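# Move the matching lettered box to the lone box's desk

## Task

Two desks are involved: one holds a group of five boxes and the other holds a single box, and every box shows a letter on its top face. Find the box in the group whose letter matches the single box's letter and move it onto the single box's desk, resting on the desk surface itself and not stacked on any other object. All the other boxes must stay on the desks where they started. The robot must not tip over or finish leaning. The box only counts as placed if it stays there without the robot holding or supporting it at the end.

## Robot and tools

Robot: a Hello Robot Stretch 3. It has a two-wheeled base (0.33 m long, 0.34 m wide), a lift that moves up and down a mast, and a single telescoping arm that reaches out to the robot's right side. The arm cannot reach forward, so to move the gripper forward or back you drive the base. When the base turns on the spot, it pivots about a point midway between the drive wheels, 0.05 m behind the front edge. With the arm retracted and the wrist folded, the robot sweeps a circle of radius 0.28 m while turning. An unfolded, level gripper reaches past that circle.

Frames: the base frame has its origin on the floor between the drive wheels, with x forward, y to the left and z up. hand_pose is reported in this frame, at the point where the closed fingertips meet. The odometry frame is the base frame as it stood when the scene began. Headings are positive to the left and run from -3.142 to 3.142.

execute_actions: the argument actions is a list holding one action, or an empty list, which only returns state and images. An action can contain base, joints, or both. Their motions start together. base holds exactly one command. translate_m is a relative drive, -1 to 1 m, positive forward. rotate_rad is a relative turn, -3.2 to 3.2 rad, positive counter-clockwise seen from above. The base cannot move sideways. joints holds absolute targets by name, in metres or radians:
- lift_m: 0 to 1.1 (arm height)
- arm_m: 0 to 0.52 (extension)
- wrist_yaw_rad: -1.345 to 4.42. 0 lines the gripper up with the arm, positive swings it toward the front, and 3.0 is folded over the base.
- wrist_pitch_rad: -1.57 to 0.451. 0 is level and negative tips the fingertips down.
- wrist_roll_rad: -2.911 to 2.911. At 0 the fingers are level, side by side.
- gripper_m: -0.089 to 0.179, where larger is wider. The real fingertip gap is about 0.007 smaller when nearly shut and 0.025 smaller when fully open.
- head_pan_rad: -3.953 to 1.73. Positive is left, and -1.57 looks along the arm.
- head_tilt_rad: -1.53 to 0.419. Negative looks down.
A joint or the base left out of an action may still be driving toward its earlier target. contact_limits can set arm_m to a motor effort percentage (1 to 100) at which the arm's motion stops. Lower values are gentler, but a value that is too small stops the arm immediately. cameras selects head_camera, nav_camera, wrist_camera, or all; if you omit it, you get all of them. An unknown key or an out-of-range value rejects the whole call. A reported stop cancels any later calls in the same reply. No action runs longer than 15 s.

wait: seconds, 0 to 10. It commands nothing new and returns state and images.

zoom_image: camera plus region [x0, y0, x1, y1], in pixels of that camera's latest full image, measured from the top-left corner, at most 504 by 504. Image sizes: head 896x504, nav 672x504 (fisheye), wrist 644x364.

finished_scene: scene, an integer. It ends the scene permanently and reports whether the task succeeded. Call it only once the box rests stably on its own.

Result lines:
- base_status and joint_status report how each motion ended: done, off_target (came to rest short of the target and may still be pushing), contact_stop, time_out or torque_fault. After the last three, the old target is dropped.
- A lift or arm that hits something firmly gets contact_stop and goes slack until you command it again. A slack lift can sink under a load or get pushed up.
- The base, wrist and head have no contact stop. A wrist servo that strains for several seconds shuts off for 10 s and goes limp.
- on_its_own covers joints you did not command this call. "held at" there is the target being held, not the actual position.
- joint_positions are the measured joint values.
- lidar_m gives 12 distances in metres, one per 30-degree sector. Sector 1 is straight ahead and they go counter-clockwise (4 left, 7 behind, 10 right). "-" means nothing detected. The scan plane is 0.17 m above the floor, so it sees table legs rather than tabletops.
- wrist_depth_mm and head_depth_mm are 7x7 grids of median depths. The head grid follows the sideways image.
- base_odometry comes from the wheels and counts slip as motion. turned_by_wheels and turned_by_imu give the turn since the last result.
- base_tilt gives forward and right lean in degrees, with a fixed offset of up to about 4.
- motor_effort is a percentage, with the peak in brackets. Readings are noisy and biased, and for the wheels positive means forward.
- contact_limits shows the limit currently in force.

Order and tips:
- Find the boxes with the head camera and read the letters, zooming in where needed.
- Drive with the arm stowed for speed: lift below 0.30, arm below 0.03, and yaw above 2.54. Otherwise the base is slowed.
- Fold or unfold the wrist only with lift between 0.32 and 0.95, pitch -0.4 and roll near 0. When yaw is below -0.4, keep pitch at -0.5 or lower.
- To grip, command gripper_m below the box's width. To release, command at least 0.02 above the value where the fingers made contact. The readings do not show whether you are holding something, so check with the cameras.

Things to avoid:
- Dropping, slamming or hard pushing.
- Pushing the arm into something solid with the gripper above about 0.45 m, pushing again after a contact stop, or driving while the gripper holds or pushes something fixed. Any of these can tip the robot.
- Snagging furniture, which is worst when reversing. If the robot leans, back off in small steps, free the gripper, and lower the lift to about 0.2.
- Knocking other boxes off their desks.

Loose objects may occasionally be nudged by outside forces.

Each tool is called after "Emit:" by a JSON object that holds its "method" and its "body", one argument or row to a line.

## Session

Emit:
{"method": "execute_actions", "body": {
  "actions": []
}}

Scene clock: 0.00 s.
base_odometry: x=+0.000 y=+0.000 heading=+0.000 (m, m, rad; odometry frame)
turned_by_wheels: +0.000 (rad since the last result)
turned_by_imu: +0.000 (rad since the last result)
base_tilt: forward=-0.8 right=+0.2 (deg)
lidar_m: 0.97 0.95 1.01 1.59 1.57 1.04 0.80 0.79 0.84 1.22 2.20 1.26
head_depth_mm: 1753 1276 1254 1265 1265 1266 1277 / 1783 1166 1170 1167 1174 1181 1184 / 1712 1090 1089 1095 1101 1102 1103 / 1637 1022 1024 1029 1031 1033 1038 / 1577 963 965 968 972 973 977 / 921 909 914 912 919 920 921 / 862 862 865 868 870 870 873
base_status: not commanded
joint_positions: lift_m=+0.441 arm_m=-0.001 wrist_yaw_rad=+2.796 wrist_pitch_rad=-0.336 wrist_roll_rad=-0.008 gripper_m=+0.037 head_pan_rad=-0.008 head_tilt_rad=+0.003
joint_status: not commanded
motor_effort: left_wheel=+0 right_wheel=+0 lift_m=+26 arm_m=+0 wrist_yaw_rad=+1 wrist_pitch_rad=+4 wrist_roll_rad=+0 gripper_m=+0 head_pan_rad=-1 head_tilt_rad=+2 (%)
hand_pose: x=+0.0579 y=+0.0758 z=+0.4728 quat_wxyz=(+0.236, +0.704, -0.002, +0.670) (m; base frame)
wrist_depth_mm: - - - - - 840 724 / - - - - - 891 756 / - - - - - 924 813 / - - - - - 974 822 / - 931 981 937 976 929 856 / - 786 - 777 798 745 771 / 649 - 656 667 659 659 654
pictures: head_camera (sideways: a quarter turn clockwise sets it upright), nav_camera (sideways: a quarter turn counterclockwise sets it upright), wrist_camera
Images, in order (width x height): head_camera 896x504, nav_camera 672x504, wrist_camera 644x364.

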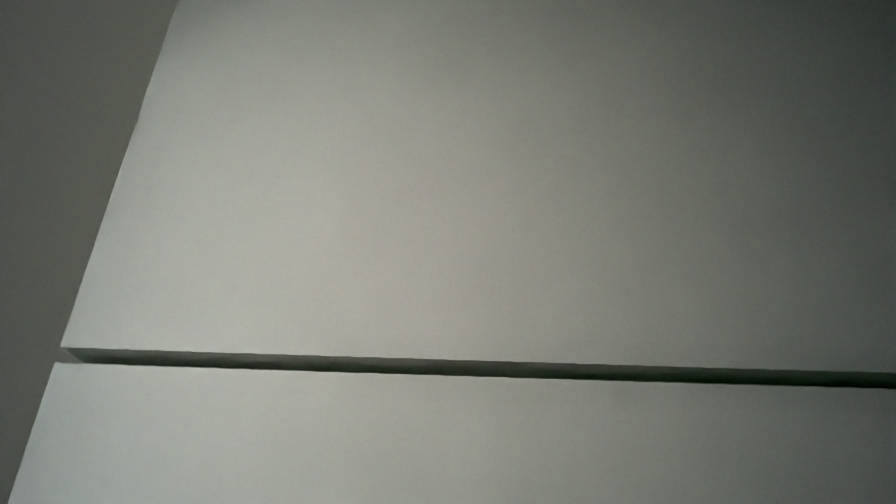

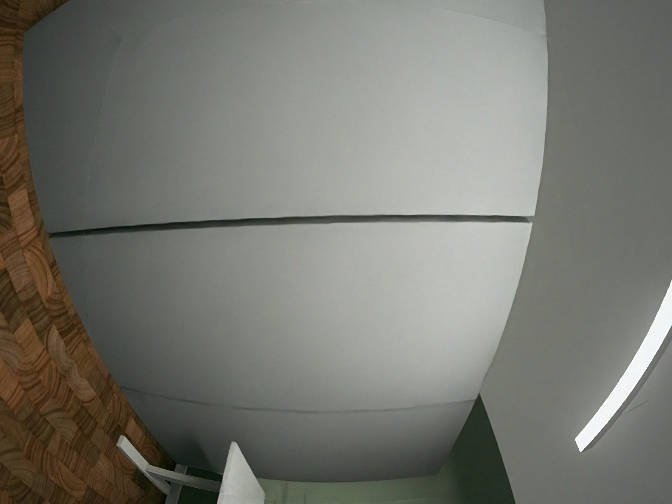

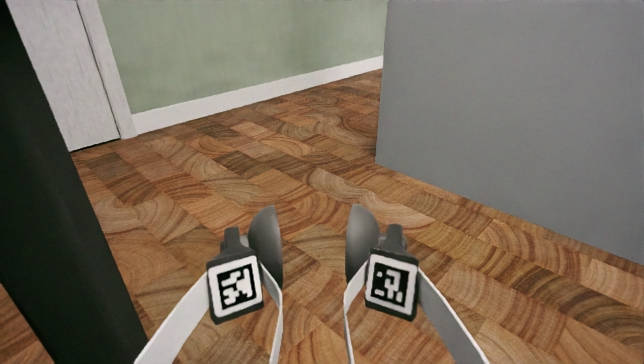

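Emit:
{"method": "execute_actions", "body": {
  "actions": [
    {"joints": {"head_pan_rad": -1.1, "head_tilt_rad": -0.5}}
  ],
  "cameras": ["head_camera", "nav_camera"]
}}

Scene clock: 3.93 s.
base_odometry: x=+0.000 y=+0.000 heading=+0.000 (m, m, rad; odometry frame)
turned_by_wheels: +0.000 (rad since the last result)
turned_by_imu: +0.000 (rad since the last result)
base_tilt: forward=-0.8 right=+0.3 (deg)
lidar_m: 0.97 0.95 1.01 1.59 1.57 1.04 0.80 0.79 0.84 1.21 2.20 1.26
head_depth_mm: 1814 1968 1990 2034 1928 1575 1297 / 1811 1962 1996 2313 1984 1568 1287 / 1824 1974 1956 2359 1971 1553 1280 / 1811 1974 1921 2368 1965 1545 1276 / 1823 1984 1890 2368 1941 1527 1264 / 1822 1972 1859 2368 1926 1524 1259 / 1823 1977 1825 2296 1912 1511 1252
base_status: not commanded
joint_positions: lift_m=+0.441 arm_m=-0.001 wrist_yaw_rad=+2.796 wrist_pitch_rad=-0.336 wrist_roll_rad=-0.008 gripper_m=+0.037 head_pan_rad=-1.093 head_tilt_rad=-0.493
joint_status: all done
motor_effort: left_wheel=+0(0) right_wheel=-1(0) lift_m=+26(27) arm_m=+0(0) wrist_yaw_rad=+1(1) wrist_pitch_rad=+5(4) wrist_roll_rad=+0(0) gripper_m=+1(1) head_pan_rad=-4(41) head_tilt_rad=-2(22) (%)
hand_pose: x=+0.0579 y=+0.0758 z=+0.4728 quat_wxyz=(+0.236, +0.704, -0.002, +0.670) (m; base frame)
wrist_depth_mm: - - - - 984 846 724 / - - - - - 888 767 / - - - - - 939 790 / - - - - - 997 822 / - 961 992 928 969 929 853 / - 773 - 771 797 774 774 / 643 - 647 669 654 663 661
pictures: head_camera (sideways: a quarter turn clockwise sets it upright), nav_camera (sideways: a quarter turn counterclockwise sets it upright)
Images, in order (width x height): head_camera 896x504, nav_camera 672x504.

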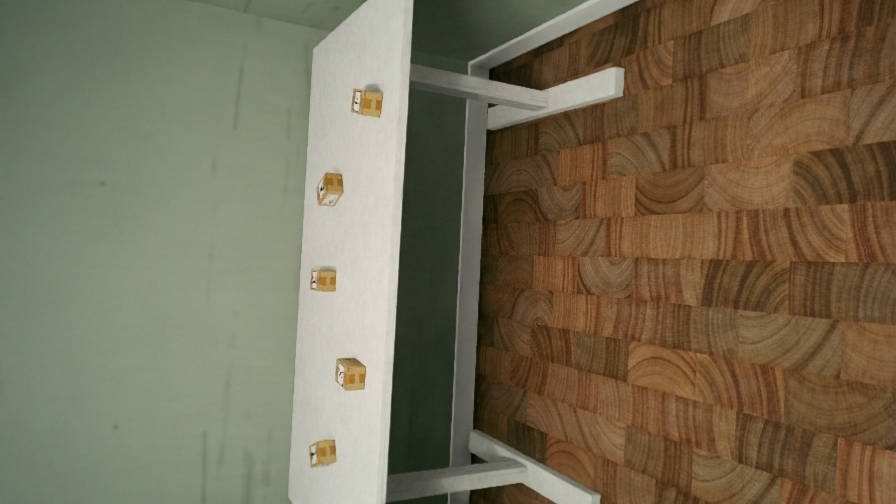

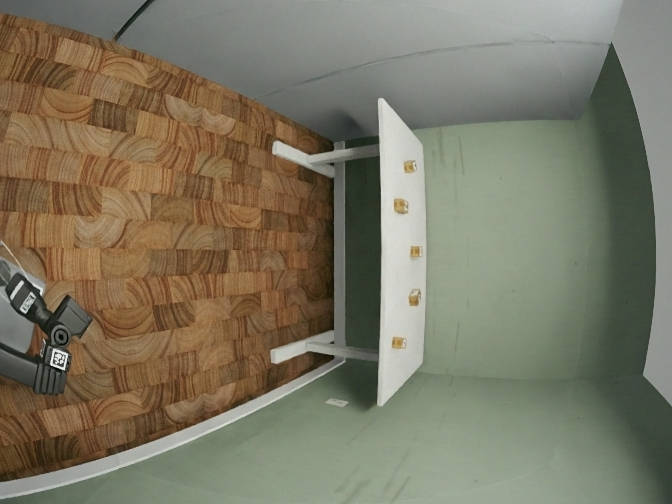

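Emit:
{"method": "zoom_image", "body": {
  "camera": "head_camera",
  "region": [280, 60, 420, 300]
}}

Emit:
{"method": "zoom_image", "body": {
  "camera": "head_camera",
  "region": [280, 250, 420, 490]
}}

Emit:
{"method": "execute_actions", "body": {
  "actions": [
    {"joints": {"head_pan_rad": 1.6, "head_tilt_rad": -0.4}}
  ],
  "cameras": ["head_camera", "nav_camera"]
}}

Region (280, 60, 420, 300) of head_camera's 896x504 image, scaled by 2.100, with more detail than that image has; it fills the left 294 columns of this view, and the rest is white.

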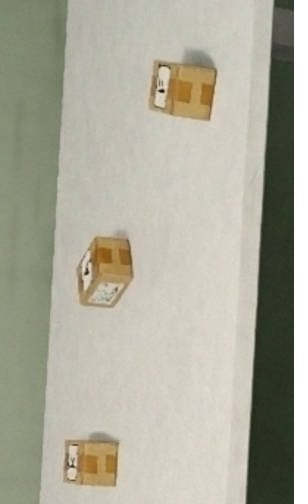

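Region (280, 250, 420, 490) of head_camera's 896x504 image, scaled by 2.100, with more detail than that image has; it fills the left 294 columns of this view, and the rest is white.

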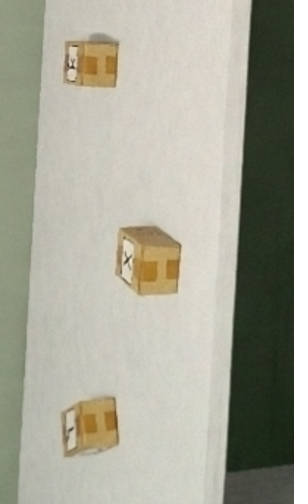

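Scene clock: 9.40 s.
base_odometry: x=+0.000 y=+0.000 heading=+0.000 (m, m, rad; odometry frame)
turned_by_wheels: +0.000 (rad since the last result)
turned_by_imu: +0.000 (rad since the last result)
base_tilt: forward=-0.8 right=+0.3 (deg)
lidar_m: 0.97 0.95 1.01 1.59 1.56 1.04 0.81 0.79 0.84 1.21 2.21 1.27
head_depth_mm: 1683 1840 2033 2254 2259 1699 1368 / 1589 1735 1910 2099 2213 1703 1364 / 1515 1645 1795 1968 2111 1671 1346 / 1441 1559 1701 1847 2001 1671 1346 / 1383 1486 1606 1742 1898 1655 1337 / 1297 1399 1509 1631 1782 1631 1332 / 1247 1336 1432 1543 1675 1627 1327
base_status: not commanded
joint_positions: lift_m=+0.441 arm_m=-0.001 wrist_yaw_rad=+2.796 wrist_pitch_rad=-0.336 wrist_roll_rad=-0.008 gripper_m=+0.037 head_pan_rad=+1.593 head_tilt_rad=-0.409
joint_status: all done
motor_effort: left_wheel=+1(0) right_wheel=-1(0) lift_m=+27(27) arm_m=+0(1) wrist_yaw_rad=+1(1) wrist_pitch_rad=+4(4) wrist_roll_rad=+0(1) gripper_m=+0(0) head_pan_rad=+2(38) head_tilt_rad=+3(11) (%)
hand_pose: x=+0.0579 y=+0.0758 z=+0.4728 quat_wxyz=(+0.236, +0.704, -0.002, +0.670) (m; base frame)
wrist_depth_mm: - - - - - 855 716 / - - - - - 872 753 / - - - - - 935 787 / - - - - - 997 825 / - 931 987 910 967 930 853 / - 784 - 766 816 787 773 / 638 - 663 657 661 652 642
pictures: head_camera (sideways: a quarter turn clockwise sets it upright), nav_camera (sideways: a quarter turn counterclockwise sets it upright)
Images, in order (width x height): head_camera 896x504, nav_camera 672x504.

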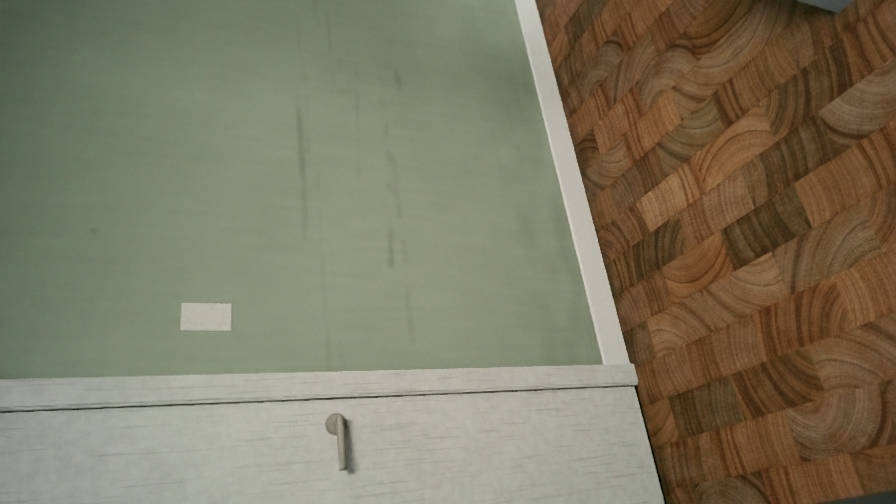

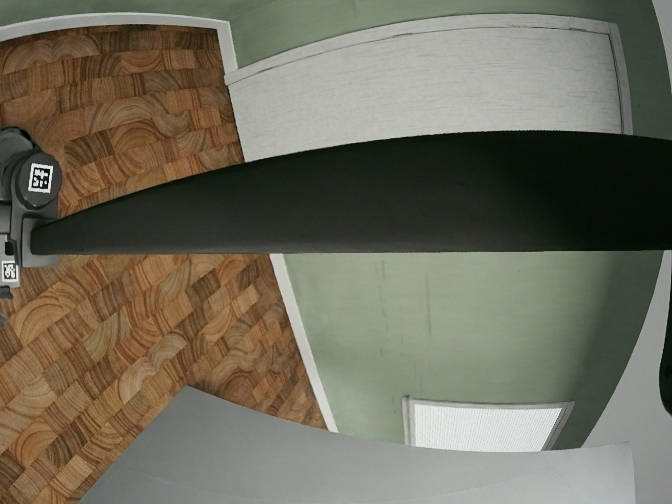

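Emit:
{"method": "execute_actions", "body": {
  "actions": [
    {"base": {"rotate_rad": 1.396}, "joints": {"lift_m": 0.28, "wrist_yaw_rad": 3.0, "wrist_pitch_rad": -0.4, "head_pan_rad": -0.5, "head_tilt_rad": -0.6}}
  ],
  "cameras": ["head_camera", "nav_camera"]
}}

Scene clock: 28.63 s.
base_odometry: x=+0.000 y=+0.000 heading=+1.396 (m, m, rad; odometry frame)
turned_by_wheels: +1.396 (rad since the last result)
turned_by_imu: +1.401 (rad since the last result)
base_tilt: forward=-0.8 right=+0.3 (deg)
lidar_m: 1.68 1.56 1.22 0.84 0.79 0.80 1.03 1.83 1.49 1.02 0.95 0.97
head_depth_mm: 749 819 898 994 1112 1265 1227 / 784 856 942 1051 1186 1339 1218 / 820 900 995 1116 1267 1395 1211 / 855 943 1048 1187 1359 1430 1201 / 904 1008 1151 1306 1528 1423 1196 / 2126 2302 2525 2214 1726 1410 1191 / 1864 2006 2184 2180 1706 1405 1181
base_status: done
joint_positions: lift_m=+0.281 arm_m=-0.001 wrist_yaw_rad=+2.997 wrist_pitch_rad=-0.416 wrist_roll_rad=-0.008 gripper_m=+0.037 head_pan_rad=-0.493 head_tilt_rad=-0.593
joint_status: all done
motor_effort: left_wheel=-2(8) right_wheel=+2(11) lift_m=+10(22) arm_m=+0(0) wrist_yaw_rad=+4(6) wrist_pitch_rad=+5(4) wrist_roll_rad=+0(0) gripper_m=+0(0) head_pan_rad=-4(42) head_tilt_rad=-2(14) (%)
hand_pose: x=+0.0110 y=+0.0779 z=+0.2938 quat_wxyz=(+0.195, +0.698, +0.097, +0.683) (m; base frame)
wrist_depth_mm: 594 - 859 - - - - / 641 - 903 - - - - / 691 - 915 939 954 933 943 / 699 - 747 733 736 734 725 / 616 605 - 606 620 614 597 / 506 512 - 529 532 510 510 / 451 - - - 443 443 435
pictures: head_camera (sideways: a quarter turn clockwise sets it upright), nav_camera (sideways: a quarter turn counterclockwise sets it upright)
Images, in order (width x height): head_camera 896x504, nav_camera 672x504.

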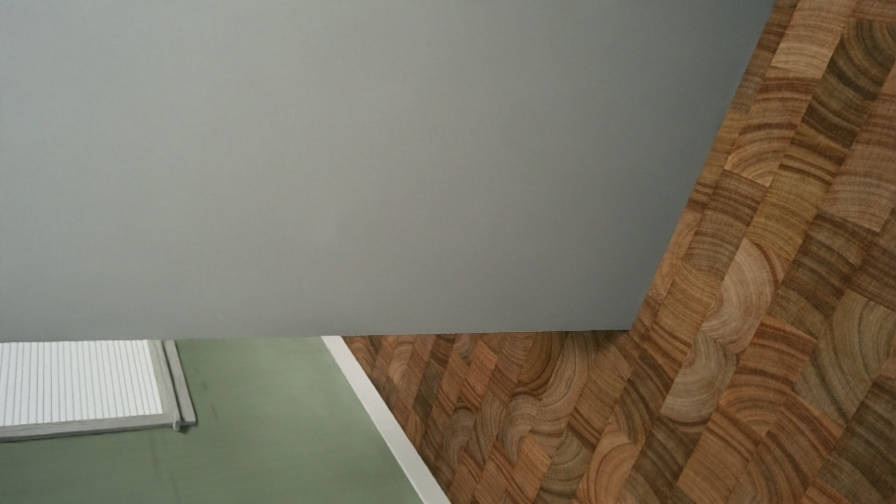

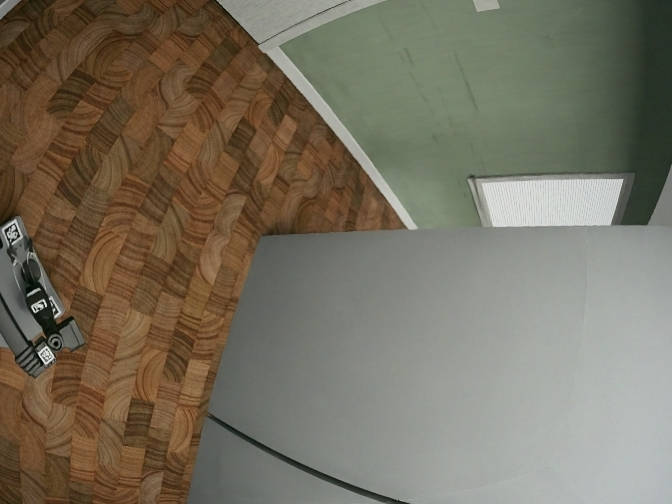

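Emit:
{"method": "execute_actions", "body": {
  "actions": [
    {"base": {"translate_m": 1.0}, "joints": {"head_pan_rad": -1.0, "head_tilt_rad": -0.5}}
  ],
  "cameras": ["head_camera", "nav_camera"]
}}

Scene clock: 35.93 s.
base_odometry: x=+0.174 y=+0.985 heading=+1.396 (m, m, rad; odometry frame)
turned_by_wheels: +0.000 (rad since the last result)
turned_by_imu: +0.005 (rad since the last result)
base_tilt: forward=-0.8 right=+0.3 (deg)
lidar_m: 0.79 0.73 0.73 0.96 1.37 1.39 1.80 2.14 0.58 0.44 0.67 1.16
head_depth_mm: 563 558 552 548 542 536 596 / 2829 2978 767 758 748 737 727 / 2838 3052 3346 2643 1880 1402 1150 / 2810 3109 3313 2620 1930 1528 1262 / 2808 3065 3263 2588 1916 1514 1252 / 2790 3033 2813 2563 1894 1509 1246 / 2502 2579 2571 2407 1883 1496 1236
base_status: done
joint_positions: lift_m=+0.281 arm_m=-0.001 wrist_yaw_rad=+2.998 wrist_pitch_rad=-0.416 wrist_roll_rad=-0.008 gripper_m=+0.037 head_pan_rad=-0.993 head_tilt_rad=-0.507
joint_status: all done
motor_effort: left_wheel=-2(6) right_wheel=+2(11) lift_m=+10(10) arm_m=+0(1) wrist_yaw_rad=+3(3) wrist_pitch_rad=+5(5) wrist_roll_rad=+0(0) gripper_m=+0(0) head_pan_rad=-4(31) head_tilt_rad=+3(10) (%)
hand_pose: x=+0.0109 y=+0.0779 z=+0.2938 quat_wxyz=(+0.195, +0.697, +0.097, +0.683) (m; base frame)
wrist_depth_mm: - - - - 817 662 579 / - - - - 857 695 621 / 972 - 940 925 888 745 643 / 739 728 744 727 734 743 674 / 607 613 - 609 621 603 594 / 512 512 - 537 527 504 501 / 461 - - - 441 437 442
pictures: head_camera (sideways: a quarter turn clockwise sets it upright), nav_camera (sideways: a quarter turn counterclockwise sets it upright)
Images, in order (width x height): head_camera 896x504, nav_camera 672x504.

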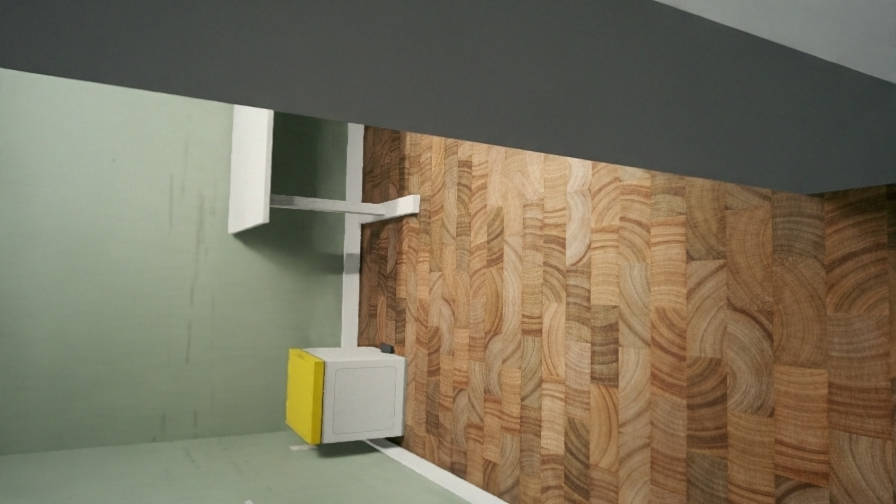

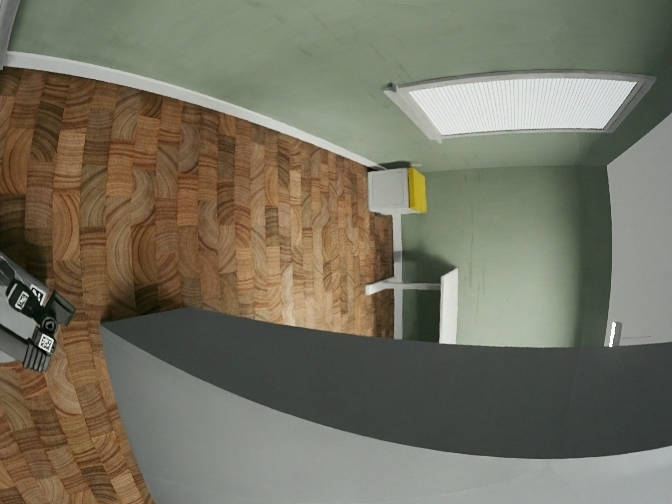

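Emit:
{"method": "execute_actions", "body": {
  "actions": [
    {"base": {"translate_m": 0.27}}
  ],
  "cameras": []
}}

Emit:
{"method": "execute_actions", "body": {
  "actions": [
    {"base": {"rotate_rad": -0.97}, "joints": {"head_pan_rad": -0.4, "head_tilt_rad": -0.4}}
  ],
  "cameras": ["head_camera", "nav_camera"]
}}

Scene clock: 43.53 s.
base_odometry: x=+0.221 y=+1.251 heading=+1.396 (m, m, rad; odometry frame)
turned_by_wheels: +0.000 (rad since the last result)
turned_by_imu: +0.001 (rad since the last result)
base_tilt: forward=-0.8 right=+0.3 (deg)
lidar_m: 0.55 0.52 0.53 0.66 1.52 1.55 2.00 1.24 0.50 0.59 2.60 0.80
head_depth_mm: 2720 2974 3274 2705 1978 1557 1057 / 2713 2902 3259 2666 1952 1539 1278 / 2710 2921 3217 2668 1961 1531 1267 / 2689 2937 3231 2611 1928 1524 1268 / 2672 2923 2875 2587 1918 1515 1257 / 2581 2823 2678 2453 1908 1505 1248 / 1739 1761 1814 1844 1755 1495 1241
base_status: done
joint_positions: lift_m=+0.281 arm_m=-0.001 wrist_yaw_rad=+2.998 wrist_pitch_rad=-0.416 wrist_roll_rad=-0.008 gripper_m=+0.037 head_pan_rad=-0.993 head_tilt_rad=-0.507
joint_status: not commanded
motor_effort: left_wheel=-2(6) right_wheel=+2(11) lift_m=+10(10) arm_m=+0(0) wrist_yaw_rad=+2(3) wrist_pitch_rad=+5(4) wrist_roll_rad=+0(0) gripper_m=+0(0) head_pan_rad=-4(3) head_tilt_rad=+3(3) (%)
hand_pose: x=+0.0109 y=+0.0779 z=+0.2938 quat_wxyz=(+0.195, +0.697, +0.097, +0.683) (m; base frame)
wrist_depth_mm: - - 983 726 566 481 413 / - - - 777 600 509 434 / 967 - 961 862 657 537 454 / 740 702 739 747 684 568 481 / 603 605 - 600 618 590 487 / 518 516 - 529 529 506 493 / 458 - - - 442 440 438
pictures: none
No camera images: the call's "cameras" was empty. Leave "cameras" out to get every camera's image.

Scene clock: 45.40 s.
base_odometry: x=+0.221 y=+1.251 heading=+0.426 (m, m, rad; odometry frame)
turned_by_wheels: -0.970 (rad since the last result)
turned_by_imu: -0.971 (rad since the last result)
base_tilt: forward=-0.9 right=+0.2 (deg)
lidar_m: 2.09 0.74 0.54 0.52 0.54 0.70 1.51 1.57 2.13 0.89 0.50 0.63
head_depth_mm: 532 551 571 593 615 639 665 / 612 637 663 692 721 756 792 / 3116 3354 3262 2829 872 922 980 / 2991 3237 3416 3213 2187 1670 1353 / 2851 3077 3272 3160 2183 1663 1340 / 2731 2927 3076 2948 2167 1655 1331 / 2636 2805 3007 3073 2148 1638 1327
base_status: done
joint_positions: lift_m=+0.281 arm_m=-0.001 wrist_yaw_rad=+2.998 wrist_pitch_rad=-0.416 wrist_roll_rad=-0.008 gripper_m=+0.037 head_pan_rad=-0.407 head_tilt_rad=-0.408
joint_status: all done
motor_effort: left_wheel=+2(10) right_wheel=-2(9) lift_m=+10(10) arm_m=+0(0) wrist_yaw_rad=+3(3) wrist_pitch_rad=+5(5) wrist_roll_rad=+0(0) gripper_m=+0(0) head_pan_rad=+3(31) head_tilt_rad=+3(11) (%)
hand_pose: x=+0.0109 y=+0.0779 z=+0.2938 quat_wxyz=(+0.195, +0.697, +0.097, +0.683) (m; base frame)
wrist_depth_mm: 441 - 502 528 554 569 598 / 474 - 546 579 591 618 665 / 524 - 605 632 660 688 729 / 570 594 654 676 688 726 740 / 609 622 - 603 622 612 596 / 510 516 - 529 517 516 503 / 461 - - - 440 440 441
pictures: head_camera (sideways: a quarter turn clockwise sets it upright), nav_camera (sideways: a quarter turn counterclockwise sets it upright)
Images, in order (width x height): head_camera 896x504, nav_camera 672x504.

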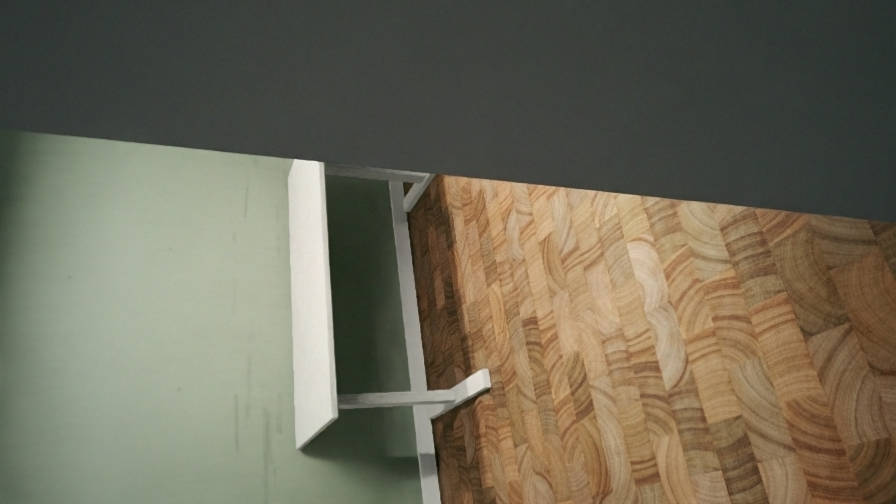

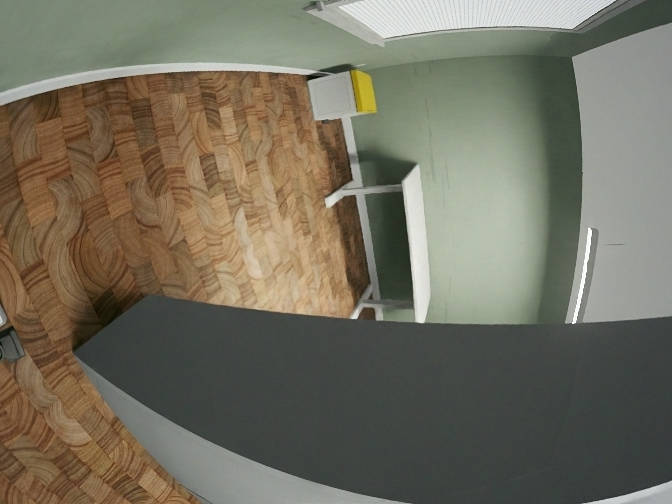

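Emit:
{"method": "execute_actions", "body": {
  "actions": [
    {"base": {"translate_m": 1.0}, "joints": {"head_pan_rad": -1.3, "head_tilt_rad": -0.4}}
  ],
  "cameras": ["head_camera", "nav_camera"]
}}

Scene clock: 53.43 s.
base_odometry: x=+1.132 y=+1.664 heading=+0.426 (m, m, rad; odometry frame)
turned_by_wheels: +0.000 (rad since the last result)
turned_by_imu: +0.005 (rad since the last result)
base_tilt: forward=-0.8 right=+0.3 (deg)
lidar_m: 1.58 0.75 0.54 0.53 0.55 0.74 1.96 0.63 0.55 1.37 2.60 1.91
head_depth_mm: 2582 2778 2939 2906 2203 1643 1368 / 2662 2854 3037 3092 2230 1698 1365 / 2711 2946 3131 3202 2224 1685 1353 / 2786 2979 3168 3001 2192 1671 1348 / 2871 3075 3270 3139 2167 1653 1341 / 2918 3169 3408 3122 2156 1651 1334 / 3000 3280 3530 3080 2137 1635 1323
base_status: done
joint_positions: lift_m=+0.281 arm_m=-0.001 wrist_yaw_rad=+2.998 wrist_pitch_rad=-0.416 wrist_roll_rad=-0.008 gripper_m=+0.037 head_pan_rad=-1.293 head_tilt_rad=-0.408
joint_status: all done
motor_effort: left_wheel=+1(13) right_wheel=-2(5) lift_m=+10(10) arm_m=-1(0) wrist_yaw_rad=+3(2) wrist_pitch_rad=+5(5) wrist_roll_rad=+1(0) gripper_m=+0(0) head_pan_rad=-4(41) head_tilt_rad=+4(5) (%)
hand_pose: x=+0.0109 y=+0.0779 z=+0.2938 quat_wxyz=(+0.195, +0.697, +0.097, +0.683) (m; base frame)
wrist_depth_mm: 472 - 512 525 555 586 604 / 519 - 551 574 603 636 673 / 553 - 600 633 658 702 730 / 598 619 660 671 708 736 727 / 613 613 - 607 629 591 600 / 512 514 - 535 531 506 508 / 451 - - - 444 441 442
pictures: head_camera (sideways: a quarter turn clockwise sets it upright), nav_camera (sideways: a quarter turn counterclockwise sets it upright)
Images, in order (width x height): head_camera 896x504, nav_camera 672x504.

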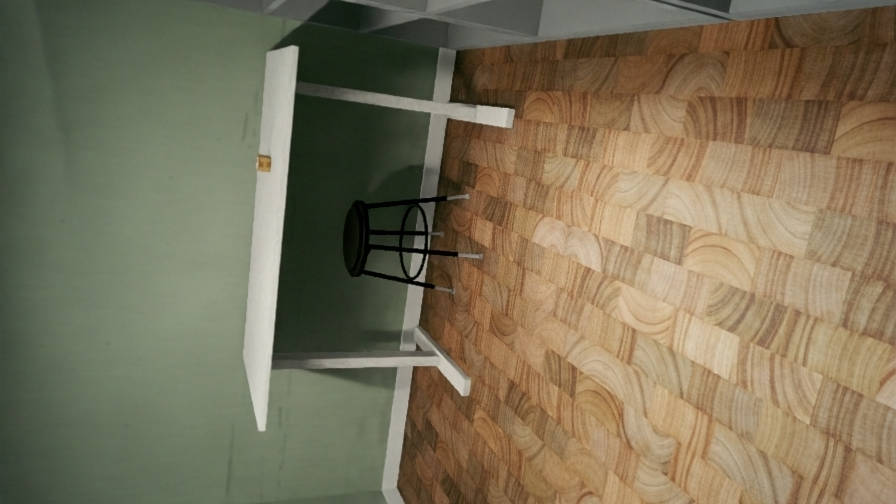

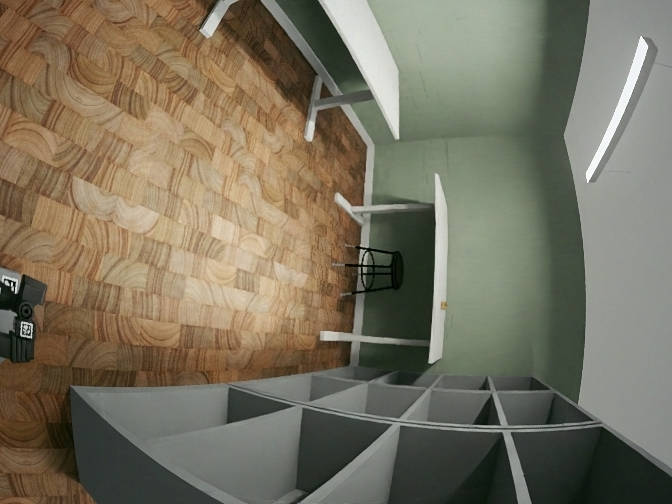

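Emit:
{"method": "execute_actions", "body": {
  "actions": [
    {"base": {"rotate_rad": -1.40}, "joints": {"head_pan_rad": 0.0, "head_tilt_rad": -0.3}}
  ],
  "cameras": []
}}

Emit:
{"method": "execute_actions", "body": {
  "actions": [
    {"base": {"translate_m": 1.0}}
  ],
  "cameras": ["head_camera"]
}}

Scene clock: 62.27 s.
base_odometry: x=+1.132 y=+1.664 heading=-0.974 (m, m, rad; odometry frame)
turned_by_wheels: -1.400 (rad since the last result)
turned_by_imu: -1.400 (rad since the last result)
base_tilt: forward=-0.8 right=+0.2 (deg)
lidar_m: 2.69 2.59 1.91 1.30 0.65 0.53 0.52 0.58 0.90 2.53 0.55 0.56
head_depth_mm: 1892 1960 2039 1420 1360 1443 1397 / 2711 2821 2984 3115 2339 1857 1481 / 2755 2880 3020 3230 2588 1883 1473 / 2761 2942 3072 3286 2568 1855 1455 / 2815 2964 3067 3273 2547 1853 1447 / 2841 2987 3113 3403 2543 1841 1450 / 2877 3047 3148 3385 2510 1825 1439
base_status: done
joint_positions: lift_m=+0.281 arm_m=-0.001 wrist_yaw_rad=+2.998 wrist_pitch_rad=-0.416 wrist_roll_rad=-0.008 gripper_m=+0.037 head_pan_rad=-0.007 head_tilt_rad=-0.309
joint_status: all done
motor_effort: left_wheel=+2(13) right_wheel=-2(10) lift_m=+10(10) arm_m=+0(0) wrist_yaw_rad=+2(3) wrist_pitch_rad=+5(5) wrist_roll_rad=+1(0) gripper_m=+0(0) head_pan_rad=+3(39) head_tilt_rad=+2(11) (%)
hand_pose: x=+0.0109 y=+0.0779 z=+0.2938 quat_wxyz=(+0.195, +0.697, +0.097, +0.683) (m; base frame)
wrist_depth_mm: 632 - - - - - - / 654 - - - - - - / 652 - 961 953 942 962 929 / 654 712 751 722 722 739 730 / 590 615 - 602 627 602 596 / 514 517 - 528 521 510 505 / 458 - - - 443 440 443
pictures: none
No camera images: the call's "cameras" was empty. Leave "cameras" out to get every camera's image.

Scene clock: 67.30 s.
base_odometry: x=+1.694 y=+0.837 heading=-0.974 (m, m, rad; odometry frame)
turned_by_wheels: +0.000 (rad since the last result)
turned_by_imu: +0.005 (rad since the last result)
base_tilt: forward=-0.8 right=+0.1 (deg)
lidar_m: 1.68 2.10 1.85 1.68 1.88 1.53 1.53 0.72 0.89 0.79 0.59 1.36
head_depth_mm: 1854 1956 2044 2128 2261 1826 1488 / 1878 1980 2071 1829 2311 1886 1477 / 1897 1999 2107 2264 2346 1869 1475 / 1926 2027 2117 2277 2399 1874 1456 / 1960 2059 2144 2015 2189 1857 1454 / 1973 2080 2178 2341 2424 1850 1441 / 1997 2119 2210 2385 2430 1814 1432
base_status: done
joint_positions: lift_m=+0.281 arm_m=-0.001 wrist_yaw_rad=+2.998 wrist_pitch_rad=-0.416 wrist_roll_rad=-0.008 gripper_m=+0.037 head_pan_rad=-0.007 head_tilt_rad=-0.309
joint_status: not commanded
motor_effort: left_wheel=+1(13) right_wheel=-2(5) lift_m=+10(11) arm_m=+0(0) wrist_yaw_rad=+2(2) wrist_pitch_rad=+5(4) wrist_roll_rad=+0(0) gripper_m=+1(0) head_pan_rad=+3(2) head_tilt_rad=+3(4) (%)
hand_pose: x=+0.0109 y=+0.0779 z=+0.2938 quat_wxyz=(+0.195, +0.697, +0.097, +0.683) (m; base frame)
wrist_depth_mm: - - - - - - - / - - - - - - - / 968 - 971 938 933 950 919 / 736 742 738 747 727 729 719 / 612 609 - 597 632 596 595 / 512 508 - 523 521 509 503 / 463 - - - 444 442 435
pictures: head_camera (sideways: a quarter turn clockwise sets it upright)
Images, in order (width x height): head_camera 896x504.

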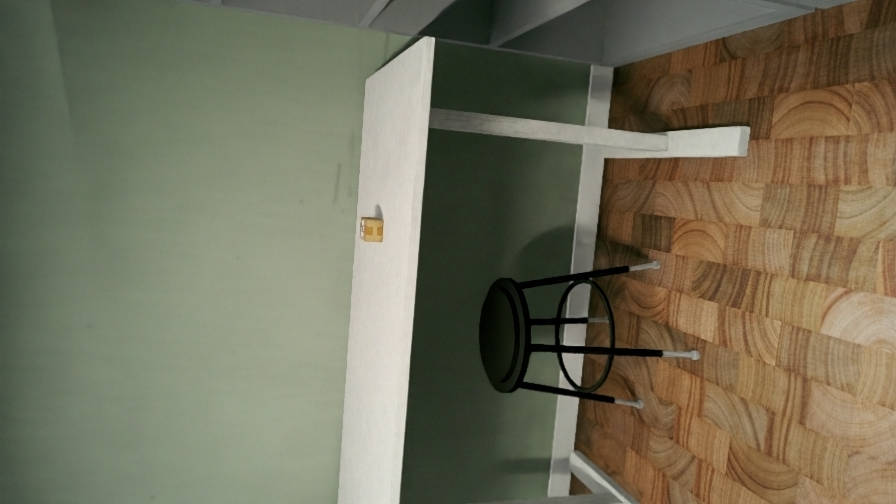

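Emit:
{"method": "execute_actions", "body": {
  "actions": [
    {"base": {"translate_m": 0.8}, "joints": {"head_tilt_rad": -0.4}}
  ],
  "cameras": ["head_camera"]
}}

Scene clock: 73.43 s.
base_odometry: x=+2.143 y=+0.175 heading=-0.974 (m, m, rad; odometry frame)
turned_by_wheels: +0.000 (rad since the last result)
turned_by_imu: +0.004 (rad since the last result)
base_tilt: forward=-0.9 right=+0.2 (deg)
lidar_m: 0.87 1.16 1.97 1.50 2.16 2.29 2.32 0.77 0.73 1.08 0.78 1.05
head_depth_mm: 1169 1245 1332 949 1073 1250 1348 / 1186 1268 1341 936 1597 1679 1333 / 1198 1284 1369 922 1621 1696 1365 / 1214 1300 1376 908 1643 1641 1360 / 1229 1323 1386 895 1218 1577 1352 / 1245 1337 1406 880 1207 1515 1303 / 1260 1359 1429 872 1715 1605 1335
base_status: done
joint_positions: lift_m=+0.281 arm_m=-0.001 wrist_yaw_rad=+2.998 wrist_pitch_rad=-0.416 wrist_roll_rad=-0.008 gripper_m=+0.037 head_pan_rad=-0.007 head_tilt_rad=-0.396
joint_status: all done
motor_effort: left_wheel=+1(10) right_wheel=-1(7) lift_m=+10(10) arm_m=+0(0) wrist_yaw_rad=+2(3) wrist_pitch_rad=+5(5) wrist_roll_rad=+0(0) gripper_m=+0(0) head_pan_rad=+2(2) head_tilt_rad=-1(9) (%)
hand_pose: x=+0.0109 y=+0.0779 z=+0.2938 quat_wxyz=(+0.195, +0.697, +0.097, +0.683) (m; base frame)
wrist_depth_mm: - - - - - - - / - - - - - - - / 953 - 958 951 963 946 936 / 750 733 739 729 733 735 733 / 605 601 - 599 620 602 597 / 517 517 - 526 522 506 507 / 460 - - - 443 445 435
pictures: head_camera (sideways: a quarter turn clockwise sets it upright)
Images, in order (width x height): head_camera 896x504.

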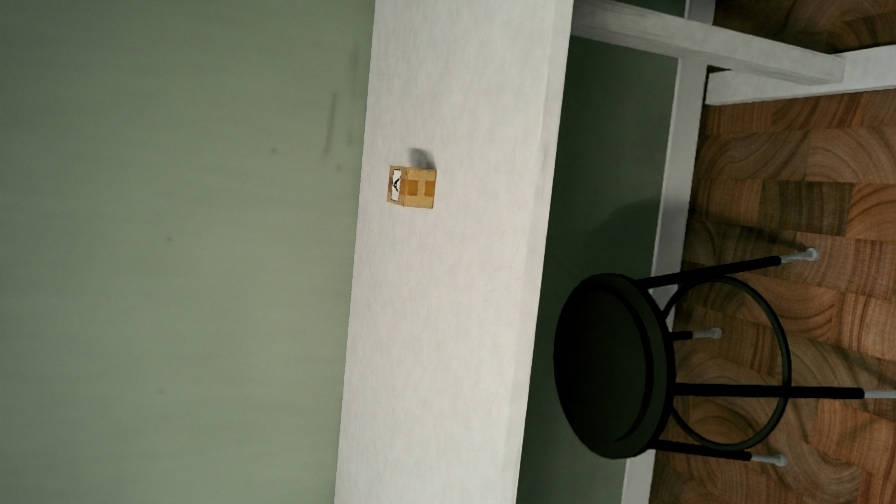

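Emit:
{"method": "zoom_image", "body": {
  "camera": "head_camera",
  "region": [370, 150, 450, 220]
}}

Region (370, 150, 450, 220) of head_camera's 896x504 image, scaled by 6.300, with more detail than that image has; it fills the top 441 rows of this view, and the rest is white.

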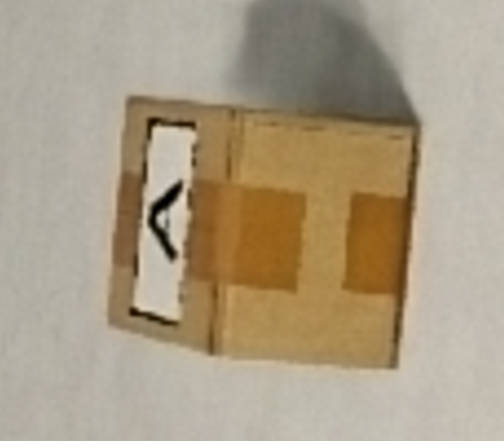

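Emit:
{"method": "execute_actions", "body": {
  "actions": [
    {"base": {"translate_m": -1.0}}
  ],
  "cameras": []
}}

Emit:
{"method": "execute_actions", "body": {
  "actions": [
    {"base": {"translate_m": -0.72}}
  ],
  "cameras": []
}}

Scene clock: 114.77 s.
base_odometry: x=+1.581 y=+1.002 heading=-0.974 (m, m, rad; odometry frame)
turned_by_wheels: +0.000 (rad since the last result)
turned_by_imu: -0.005 (rad since the last result)
base_tilt: forward=-0.8 right=+0.1 (deg)
lidar_m: 2.01 2.29 1.98 1.69 1.64 1.33 1.32 0.57 0.56 0.92 0.70 1.54
head_depth_mm: 1968 2104 2231 2310 2058 1655 1381 / 2004 2153 2213 2467 2271 1724 1379 / 2030 2189 2268 2516 2195 1706 1373 / 2054 2192 2295 2547 2234 1699 1363 / 2089 2225 2326 2533 2130 1681 1354 / 2102 2258 2369 2630 2190 1675 1345 / 2130 2293 2158 2616 2185 1660 1341
base_status: done
joint_positions: lift_m=+0.281 arm_m=-0.001 wrist_yaw_rad=+2.998 wrist_pitch_rad=-0.416 wrist_roll_rad=-0.008 gripper_m=+0.037 head_pan_rad=-0.007 head_tilt_rad=-0.396
joint_status: not commanded
motor_effort: left_wheel=+1(9) right_wheel=-1(10) lift_m=+10(10) arm_m=-1(0) wrist_yaw_rad=+2(2) wrist_pitch_rad=+5(5) wrist_roll_rad=+0(1) gripper_m=+0(1) head_pan_rad=+2(2) head_tilt_rad=-1(0) (%)
hand_pose: x=+0.0109 y=+0.0779 z=+0.2938 quat_wxyz=(+0.195, +0.697, +0.097, +0.683) (m; base frame)
wrist_depth_mm: - - - - - - - / - - - - - - - / 962 - 942 955 961 942 947 / 749 724 739 740 749 739 739 / 613 599 - 605 628 593 600 / 514 515 - 529 530 510 508 / 457 - - - 443 438 443
pictures: none
No camera images: the call's "cameras" was empty. Leave "cameras" out to get every camera's image.

Scene clock: 118.97 s.
base_odometry: x=+1.177 y=+1.597 heading=-0.974 (m, m, rad; odometry frame)
turned_by_wheels: +0.000 (rad since the last result)
turned_by_imu: -0.003 (rad since the last result)
base_tilt: forward=-0.8 right=+0.2 (deg)
lidar_m: 2.73 2.52 1.88 1.49 0.75 0.61 0.61 0.67 1.04 2.54 0.50 1.29
head_depth_mm: 1826 1908 1980 1902 1328 1465 1306 / 2586 2774 2914 2979 2262 1707 1374 / 2630 2812 3002 3146 2252 1708 1368 / 2681 2842 3048 3124 2237 1697 1357 / 2688 2860 2840 3045 2212 1683 1349 / 2724 2901 3151 3201 2192 1677 1343 / 2769 2992 3150 2975 2176 1658 1339
base_status: done
joint_positions: lift_m=+0.281 arm_m=-0.001 wrist_yaw_rad=+2.998 wrist_pitch_rad=-0.416 wrist_roll_rad=-0.008 gripper_m=+0.037 head_pan_rad=-0.007 head_tilt_rad=-0.396
joint_status: not commanded
motor_effort: left_wheel=+1(9) right_wheel=-2(11) lift_m=+10(10) arm_m=+0(0) wrist_yaw_rad=+2(3) wrist_pitch_rad=+5(5) wrist_roll_rad=+0(1) gripper_m=+1(0) head_pan_rad=+2(2) head_tilt_rad=-2(1) (%)
hand_pose: x=+0.0109 y=+0.0779 z=+0.2938 quat_wxyz=(+0.195, +0.697, +0.097, +0.683) (m; base frame)
wrist_depth_mm: 720 - - - - - - / 756 - - - - - - / 763 - 943 950 942 946 934 / 715 732 756 742 750 725 741 / 614 610 - 600 626 592 588 / 511 508 - 532 519 512 504 / 455 - - - 442 441 442
pictures: none
No camera images: the call's "cameras" was empty. Leave "cameras" out to get every camera's image.

Emit:
{"method": "execute_actions", "body": {
  "actions": [
    {"base": {"rotate_rad": -1.73}, "joints": {"head_pan_rad": 0.6, "head_tilt_rad": -0.7}}
  ],
  "cameras": []
}}

Emit:
{"method": "execute_actions", "body": {
  "actions": [
    {"base": {"translate_m": 1.0}}
  ],
  "cameras": ["nav_camera"]
}}

Scene clock: 128.20 s.
base_odometry: x=+1.177 y=+1.597 heading=-2.704 (m, m, rad; odometry frame)
turned_by_wheels: -1.730 (rad since the last result)
turned_by_imu: -1.730 (rad since the last result)
base_tilt: forward=-0.9 right=+0.2 (deg)
lidar_m: 2.18 0.52 0.50 1.29 3.23 1.87 1.58 0.87 0.63 0.61 0.63 0.85
head_depth_mm: 2099 2304 2499 2053 1647 1377 1174 / 2210 2442 2601 2041 1631 1368 1168 / 642 752 2338 1942 1619 1354 1157 / 543 620 724 868 1088 1286 1155 / 469 526 600 695 829 1026 1127 / 413 458 514 592 714 939 1117 / 382 437 553 1105 948 1256 1132
base_status: done
joint_positions: lift_m=+0.281 arm_m=-0.001 wrist_yaw_rad=+2.998 wrist_pitch_rad=-0.416 wrist_roll_rad=-0.008 gripper_m=+0.037 head_pan_rad=+0.593 head_tilt_rad=-0.692
joint_status: all done
motor_effort: left_wheel=+2(11) right_wheel=-2(10) lift_m=+10(10) arm_m=+0(1) wrist_yaw_rad=+2(2) wrist_pitch_rad=+5(5) wrist_roll_rad=+0(0) gripper_m=+0(0) head_pan_rad=+2(32) head_tilt_rad=-2(16) (%)
hand_pose: x=+0.0109 y=+0.0779 z=+0.2938 quat_wxyz=(+0.195, +0.697, +0.097, +0.683) (m; base frame)
wrist_depth_mm: - - - - - - 429 / - - - - - 888 473 / 964 - 955 970 848 521 525 / 735 724 730 729 737 574 594 / 607 609 - 604 621 600 594 / 515 517 - 528 524 503 506 / 461 - - - 441 437 436
pictures: none
No camera images: the call's "cameras" was empty. Leave "cameras" out to get every camera's image.

Scene clock: 133.23 s.
base_odometry: x=+0.271 y=+1.173 heading=-2.704 (m, m, rad; odometry frame)
turned_by_wheels: +0.000 (rad since the last result)
turned_by_imu: +0.005 (rad since the last result)
base_tilt: forward=-0.8 right=+0.2 (deg)
lidar_m: 1.53 1.59 2.16 0.84 0.46 0.52 2.40 0.85 0.62 0.60 0.62 0.81
head_depth_mm: 1266 1388 1535 1722 1645 1365 1176 / 1333 1468 1645 1845 1630 1363 1167 / 1417 1572 1766 1928 1614 1351 1160 / 1502 1663 1899 1988 1602 1341 1153 / 1600 1806 2071 1985 1593 1335 1148 / 1716 1946 2243 1945 1587 1324 1144 / 1848 2121 2361 1925 1568 1317 1132
base_status: done
joint_positions: lift_m=+0.281 arm_m=-0.001 wrist_yaw_rad=+2.998 wrist_pitch_rad=-0.416 wrist_roll_rad=-0.008 gripper_m=+0.037 head_pan_rad=+0.593 head_tilt_rad=-0.692
joint_status: not commanded
motor_effort: left_wheel=+0(11) right_wheel=-2(5) lift_m=+10(10) arm_m=+0(0) wrist_yaw_rad=+2(2) wrist_pitch_rad=+5(5) wrist_roll_rad=+0(0) gripper_m=+0(1) head_pan_rad=+2(2) head_tilt_rad=-2(3) (%)
hand_pose: x=+0.0109 y=+0.0779 z=+0.2938 quat_wxyz=(+0.195, +0.697, +0.097, +0.683) (m; base frame)
wrist_depth_mm: 341 - - - - - - / 367 - - - - - - / 397 - 936 949 947 945 939 / 437 449 746 741 750 723 732 / 485 497 - 598 630 598 594 / 517 512 - 528 524 506 504 / 458 - - - 439 440 440
pictures: nav_camera (sideways: a quarter turn counterclockwise sets it upright)
Images, in order (width x height): nav_camera 672x504.

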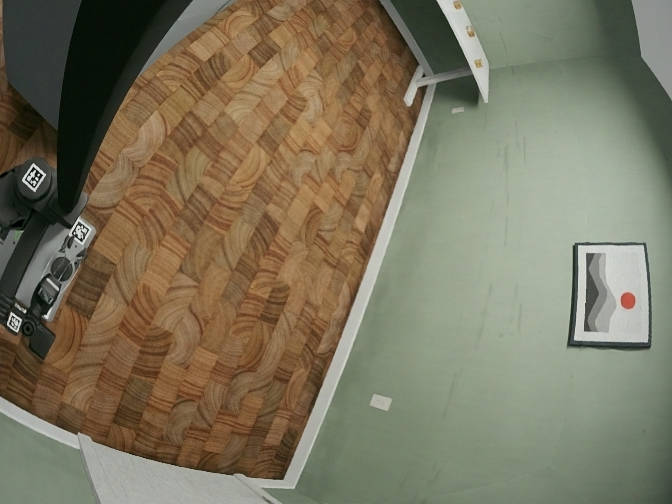

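Emit:
{"method": "execute_actions", "body": {
  "actions": [
    {"base": {"rotate_rad": 1.19}, "joints": {"head_pan_rad": 0.3, "head_tilt_rad": -0.45}}
  ],
  "cameras": []
}}

Emit:
{"method": "execute_actions", "body": {
  "actions": [
    {"base": {"translate_m": 1.0}}
  ],
  "cameras": ["head_camera"]
}}

Scene clock: 138.73 s.
base_odometry: x=+0.271 y=+1.173 heading=-1.514 (m, m, rad; odometry frame)
turned_by_wheels: +1.190 (rad since the last result)
turned_by_imu: +1.191 (rad since the last result)
base_tilt: forward=-0.9 right=+0.3 (deg)
lidar_m: 2.57 0.53 0.43 0.62 1.52 0.75 0.60 0.60 0.64 0.97 1.53 1.67
head_depth_mm: 2723 2940 3002 2942 2115 1629 1323 / 2698 2945 3063 2969 2101 1614 1310 / 2677 2867 3155 2909 2065 1611 1313 / 2643 2863 3117 2865 2053 1588 1301 / 2619 2832 3007 2814 2023 1585 1295 / 1759 1761 1792 1803 1804 1522 1288 / 906 913 915 919 923 918 918
base_status: done
joint_positions: lift_m=+0.281 arm_m=-0.001 wrist_yaw_rad=+2.998 wrist_pitch_rad=-0.416 wrist_roll_rad=-0.008 gripper_m=+0.037 head_pan_rad=+0.307 head_tilt_rad=-0.457
joint_status: all done
motor_effort: left_wheel=-1(9) right_wheel=+2(12) lift_m=+10(10) arm_m=+0(0) wrist_yaw_rad=+2(3) wrist_pitch_rad=+5(5) wrist_roll_rad=+0(0) gripper_m=+1(0) head_pan_rad=-3(23) head_tilt_rad=+3(16) (%)
hand_pose: x=+0.0109 y=+0.0779 z=+0.2938 quat_wxyz=(+0.195, +0.697, +0.097, +0.683) (m; base frame)
wrist_depth_mm: - - - 715 497 399 469 / - - - 773 538 443 555 / 956 - 935 856 563 481 663 / 746 727 737 721 607 559 698 / 610 612 - 609 576 579 603 / 514 511 - 524 530 510 508 / 460 - - - 442 441 436
pictures: none
No camera images: the call's "cameras" was empty. Leave "cameras" out to get every camera's image.

Scene clock: 143.77 s.
base_odometry: x=+0.328 y=+0.175 heading=-1.514 (m, m, rad; odometry frame)
turned_by_wheels: +0.000 (rad since the last result)
turned_by_imu: +0.005 (rad since the last result)
base_tilt: forward=-0.8 right=+0.2 (deg)
lidar_m: 1.95 1.47 0.73 0.59 0.58 0.64 1.55 1.50 1.45 1.17 1.16 1.26
head_depth_mm: 1891 2062 2177 2080 2094 1626 1329 / 1889 2046 2157 2454 2090 1617 1321 / 1874 2016 2124 2423 2066 1610 1310 / 1851 1998 2116 2412 2042 1598 1303 / 1846 1994 2098 2375 2035 1592 1293 / 1817 1975 2058 2323 1988 1570 1286 / 1796 1952 2051 2228 2005 1561 1281
base_status: done
joint_positions: lift_m=+0.281 arm_m=-0.001 wrist_yaw_rad=+2.998 wrist_pitch_rad=-0.416 wrist_roll_rad=-0.008 gripper_m=+0.037 head_pan_rad=+0.307 head_tilt_rad=-0.457
joint_status: not commanded
motor_effort: left_wheel=-2(7) right_wheel=+2(12) lift_m=+10(10) arm_m=+0(0) wrist_yaw_rad=+2(2) wrist_pitch_rad=+5(5) wrist_roll_rad=+0(0) gripper_m=+0(0) head_pan_rad=-4(4) head_tilt_rad=+2(1) (%)
hand_pose: x=+0.0109 y=+0.0779 z=+0.2938 quat_wxyz=(+0.195, +0.697, +0.097, +0.683) (m; base frame)
wrist_depth_mm: 451 - 582 661 796 962 - / 485 - 618 710 855 - - / 521 - 688 799 899 934 923 / 564 603 736 754 720 747 735 / 591 610 - 605 622 594 595 / 513 513 - 523 527 510 508 / 458 - - - 443 435 436
pictures: head_camera (sideways: a quarter turn clockwise sets it upright)
Images, in order (width x height): head_camera 896x504.

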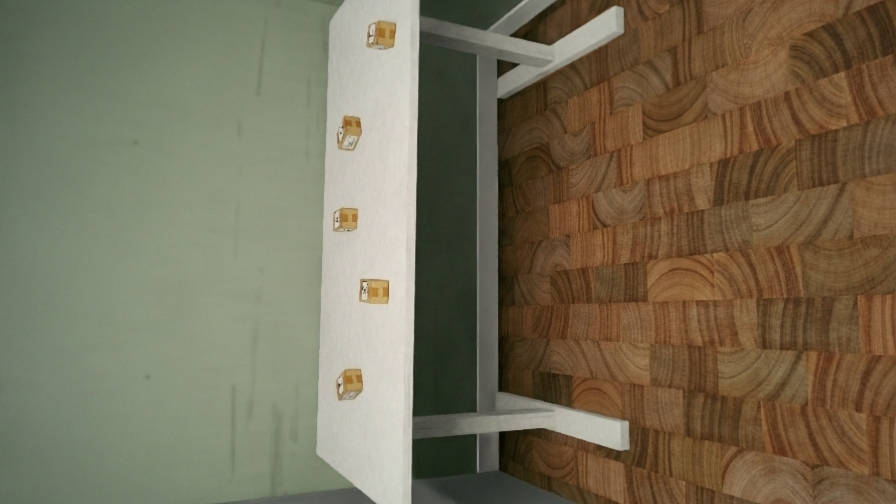

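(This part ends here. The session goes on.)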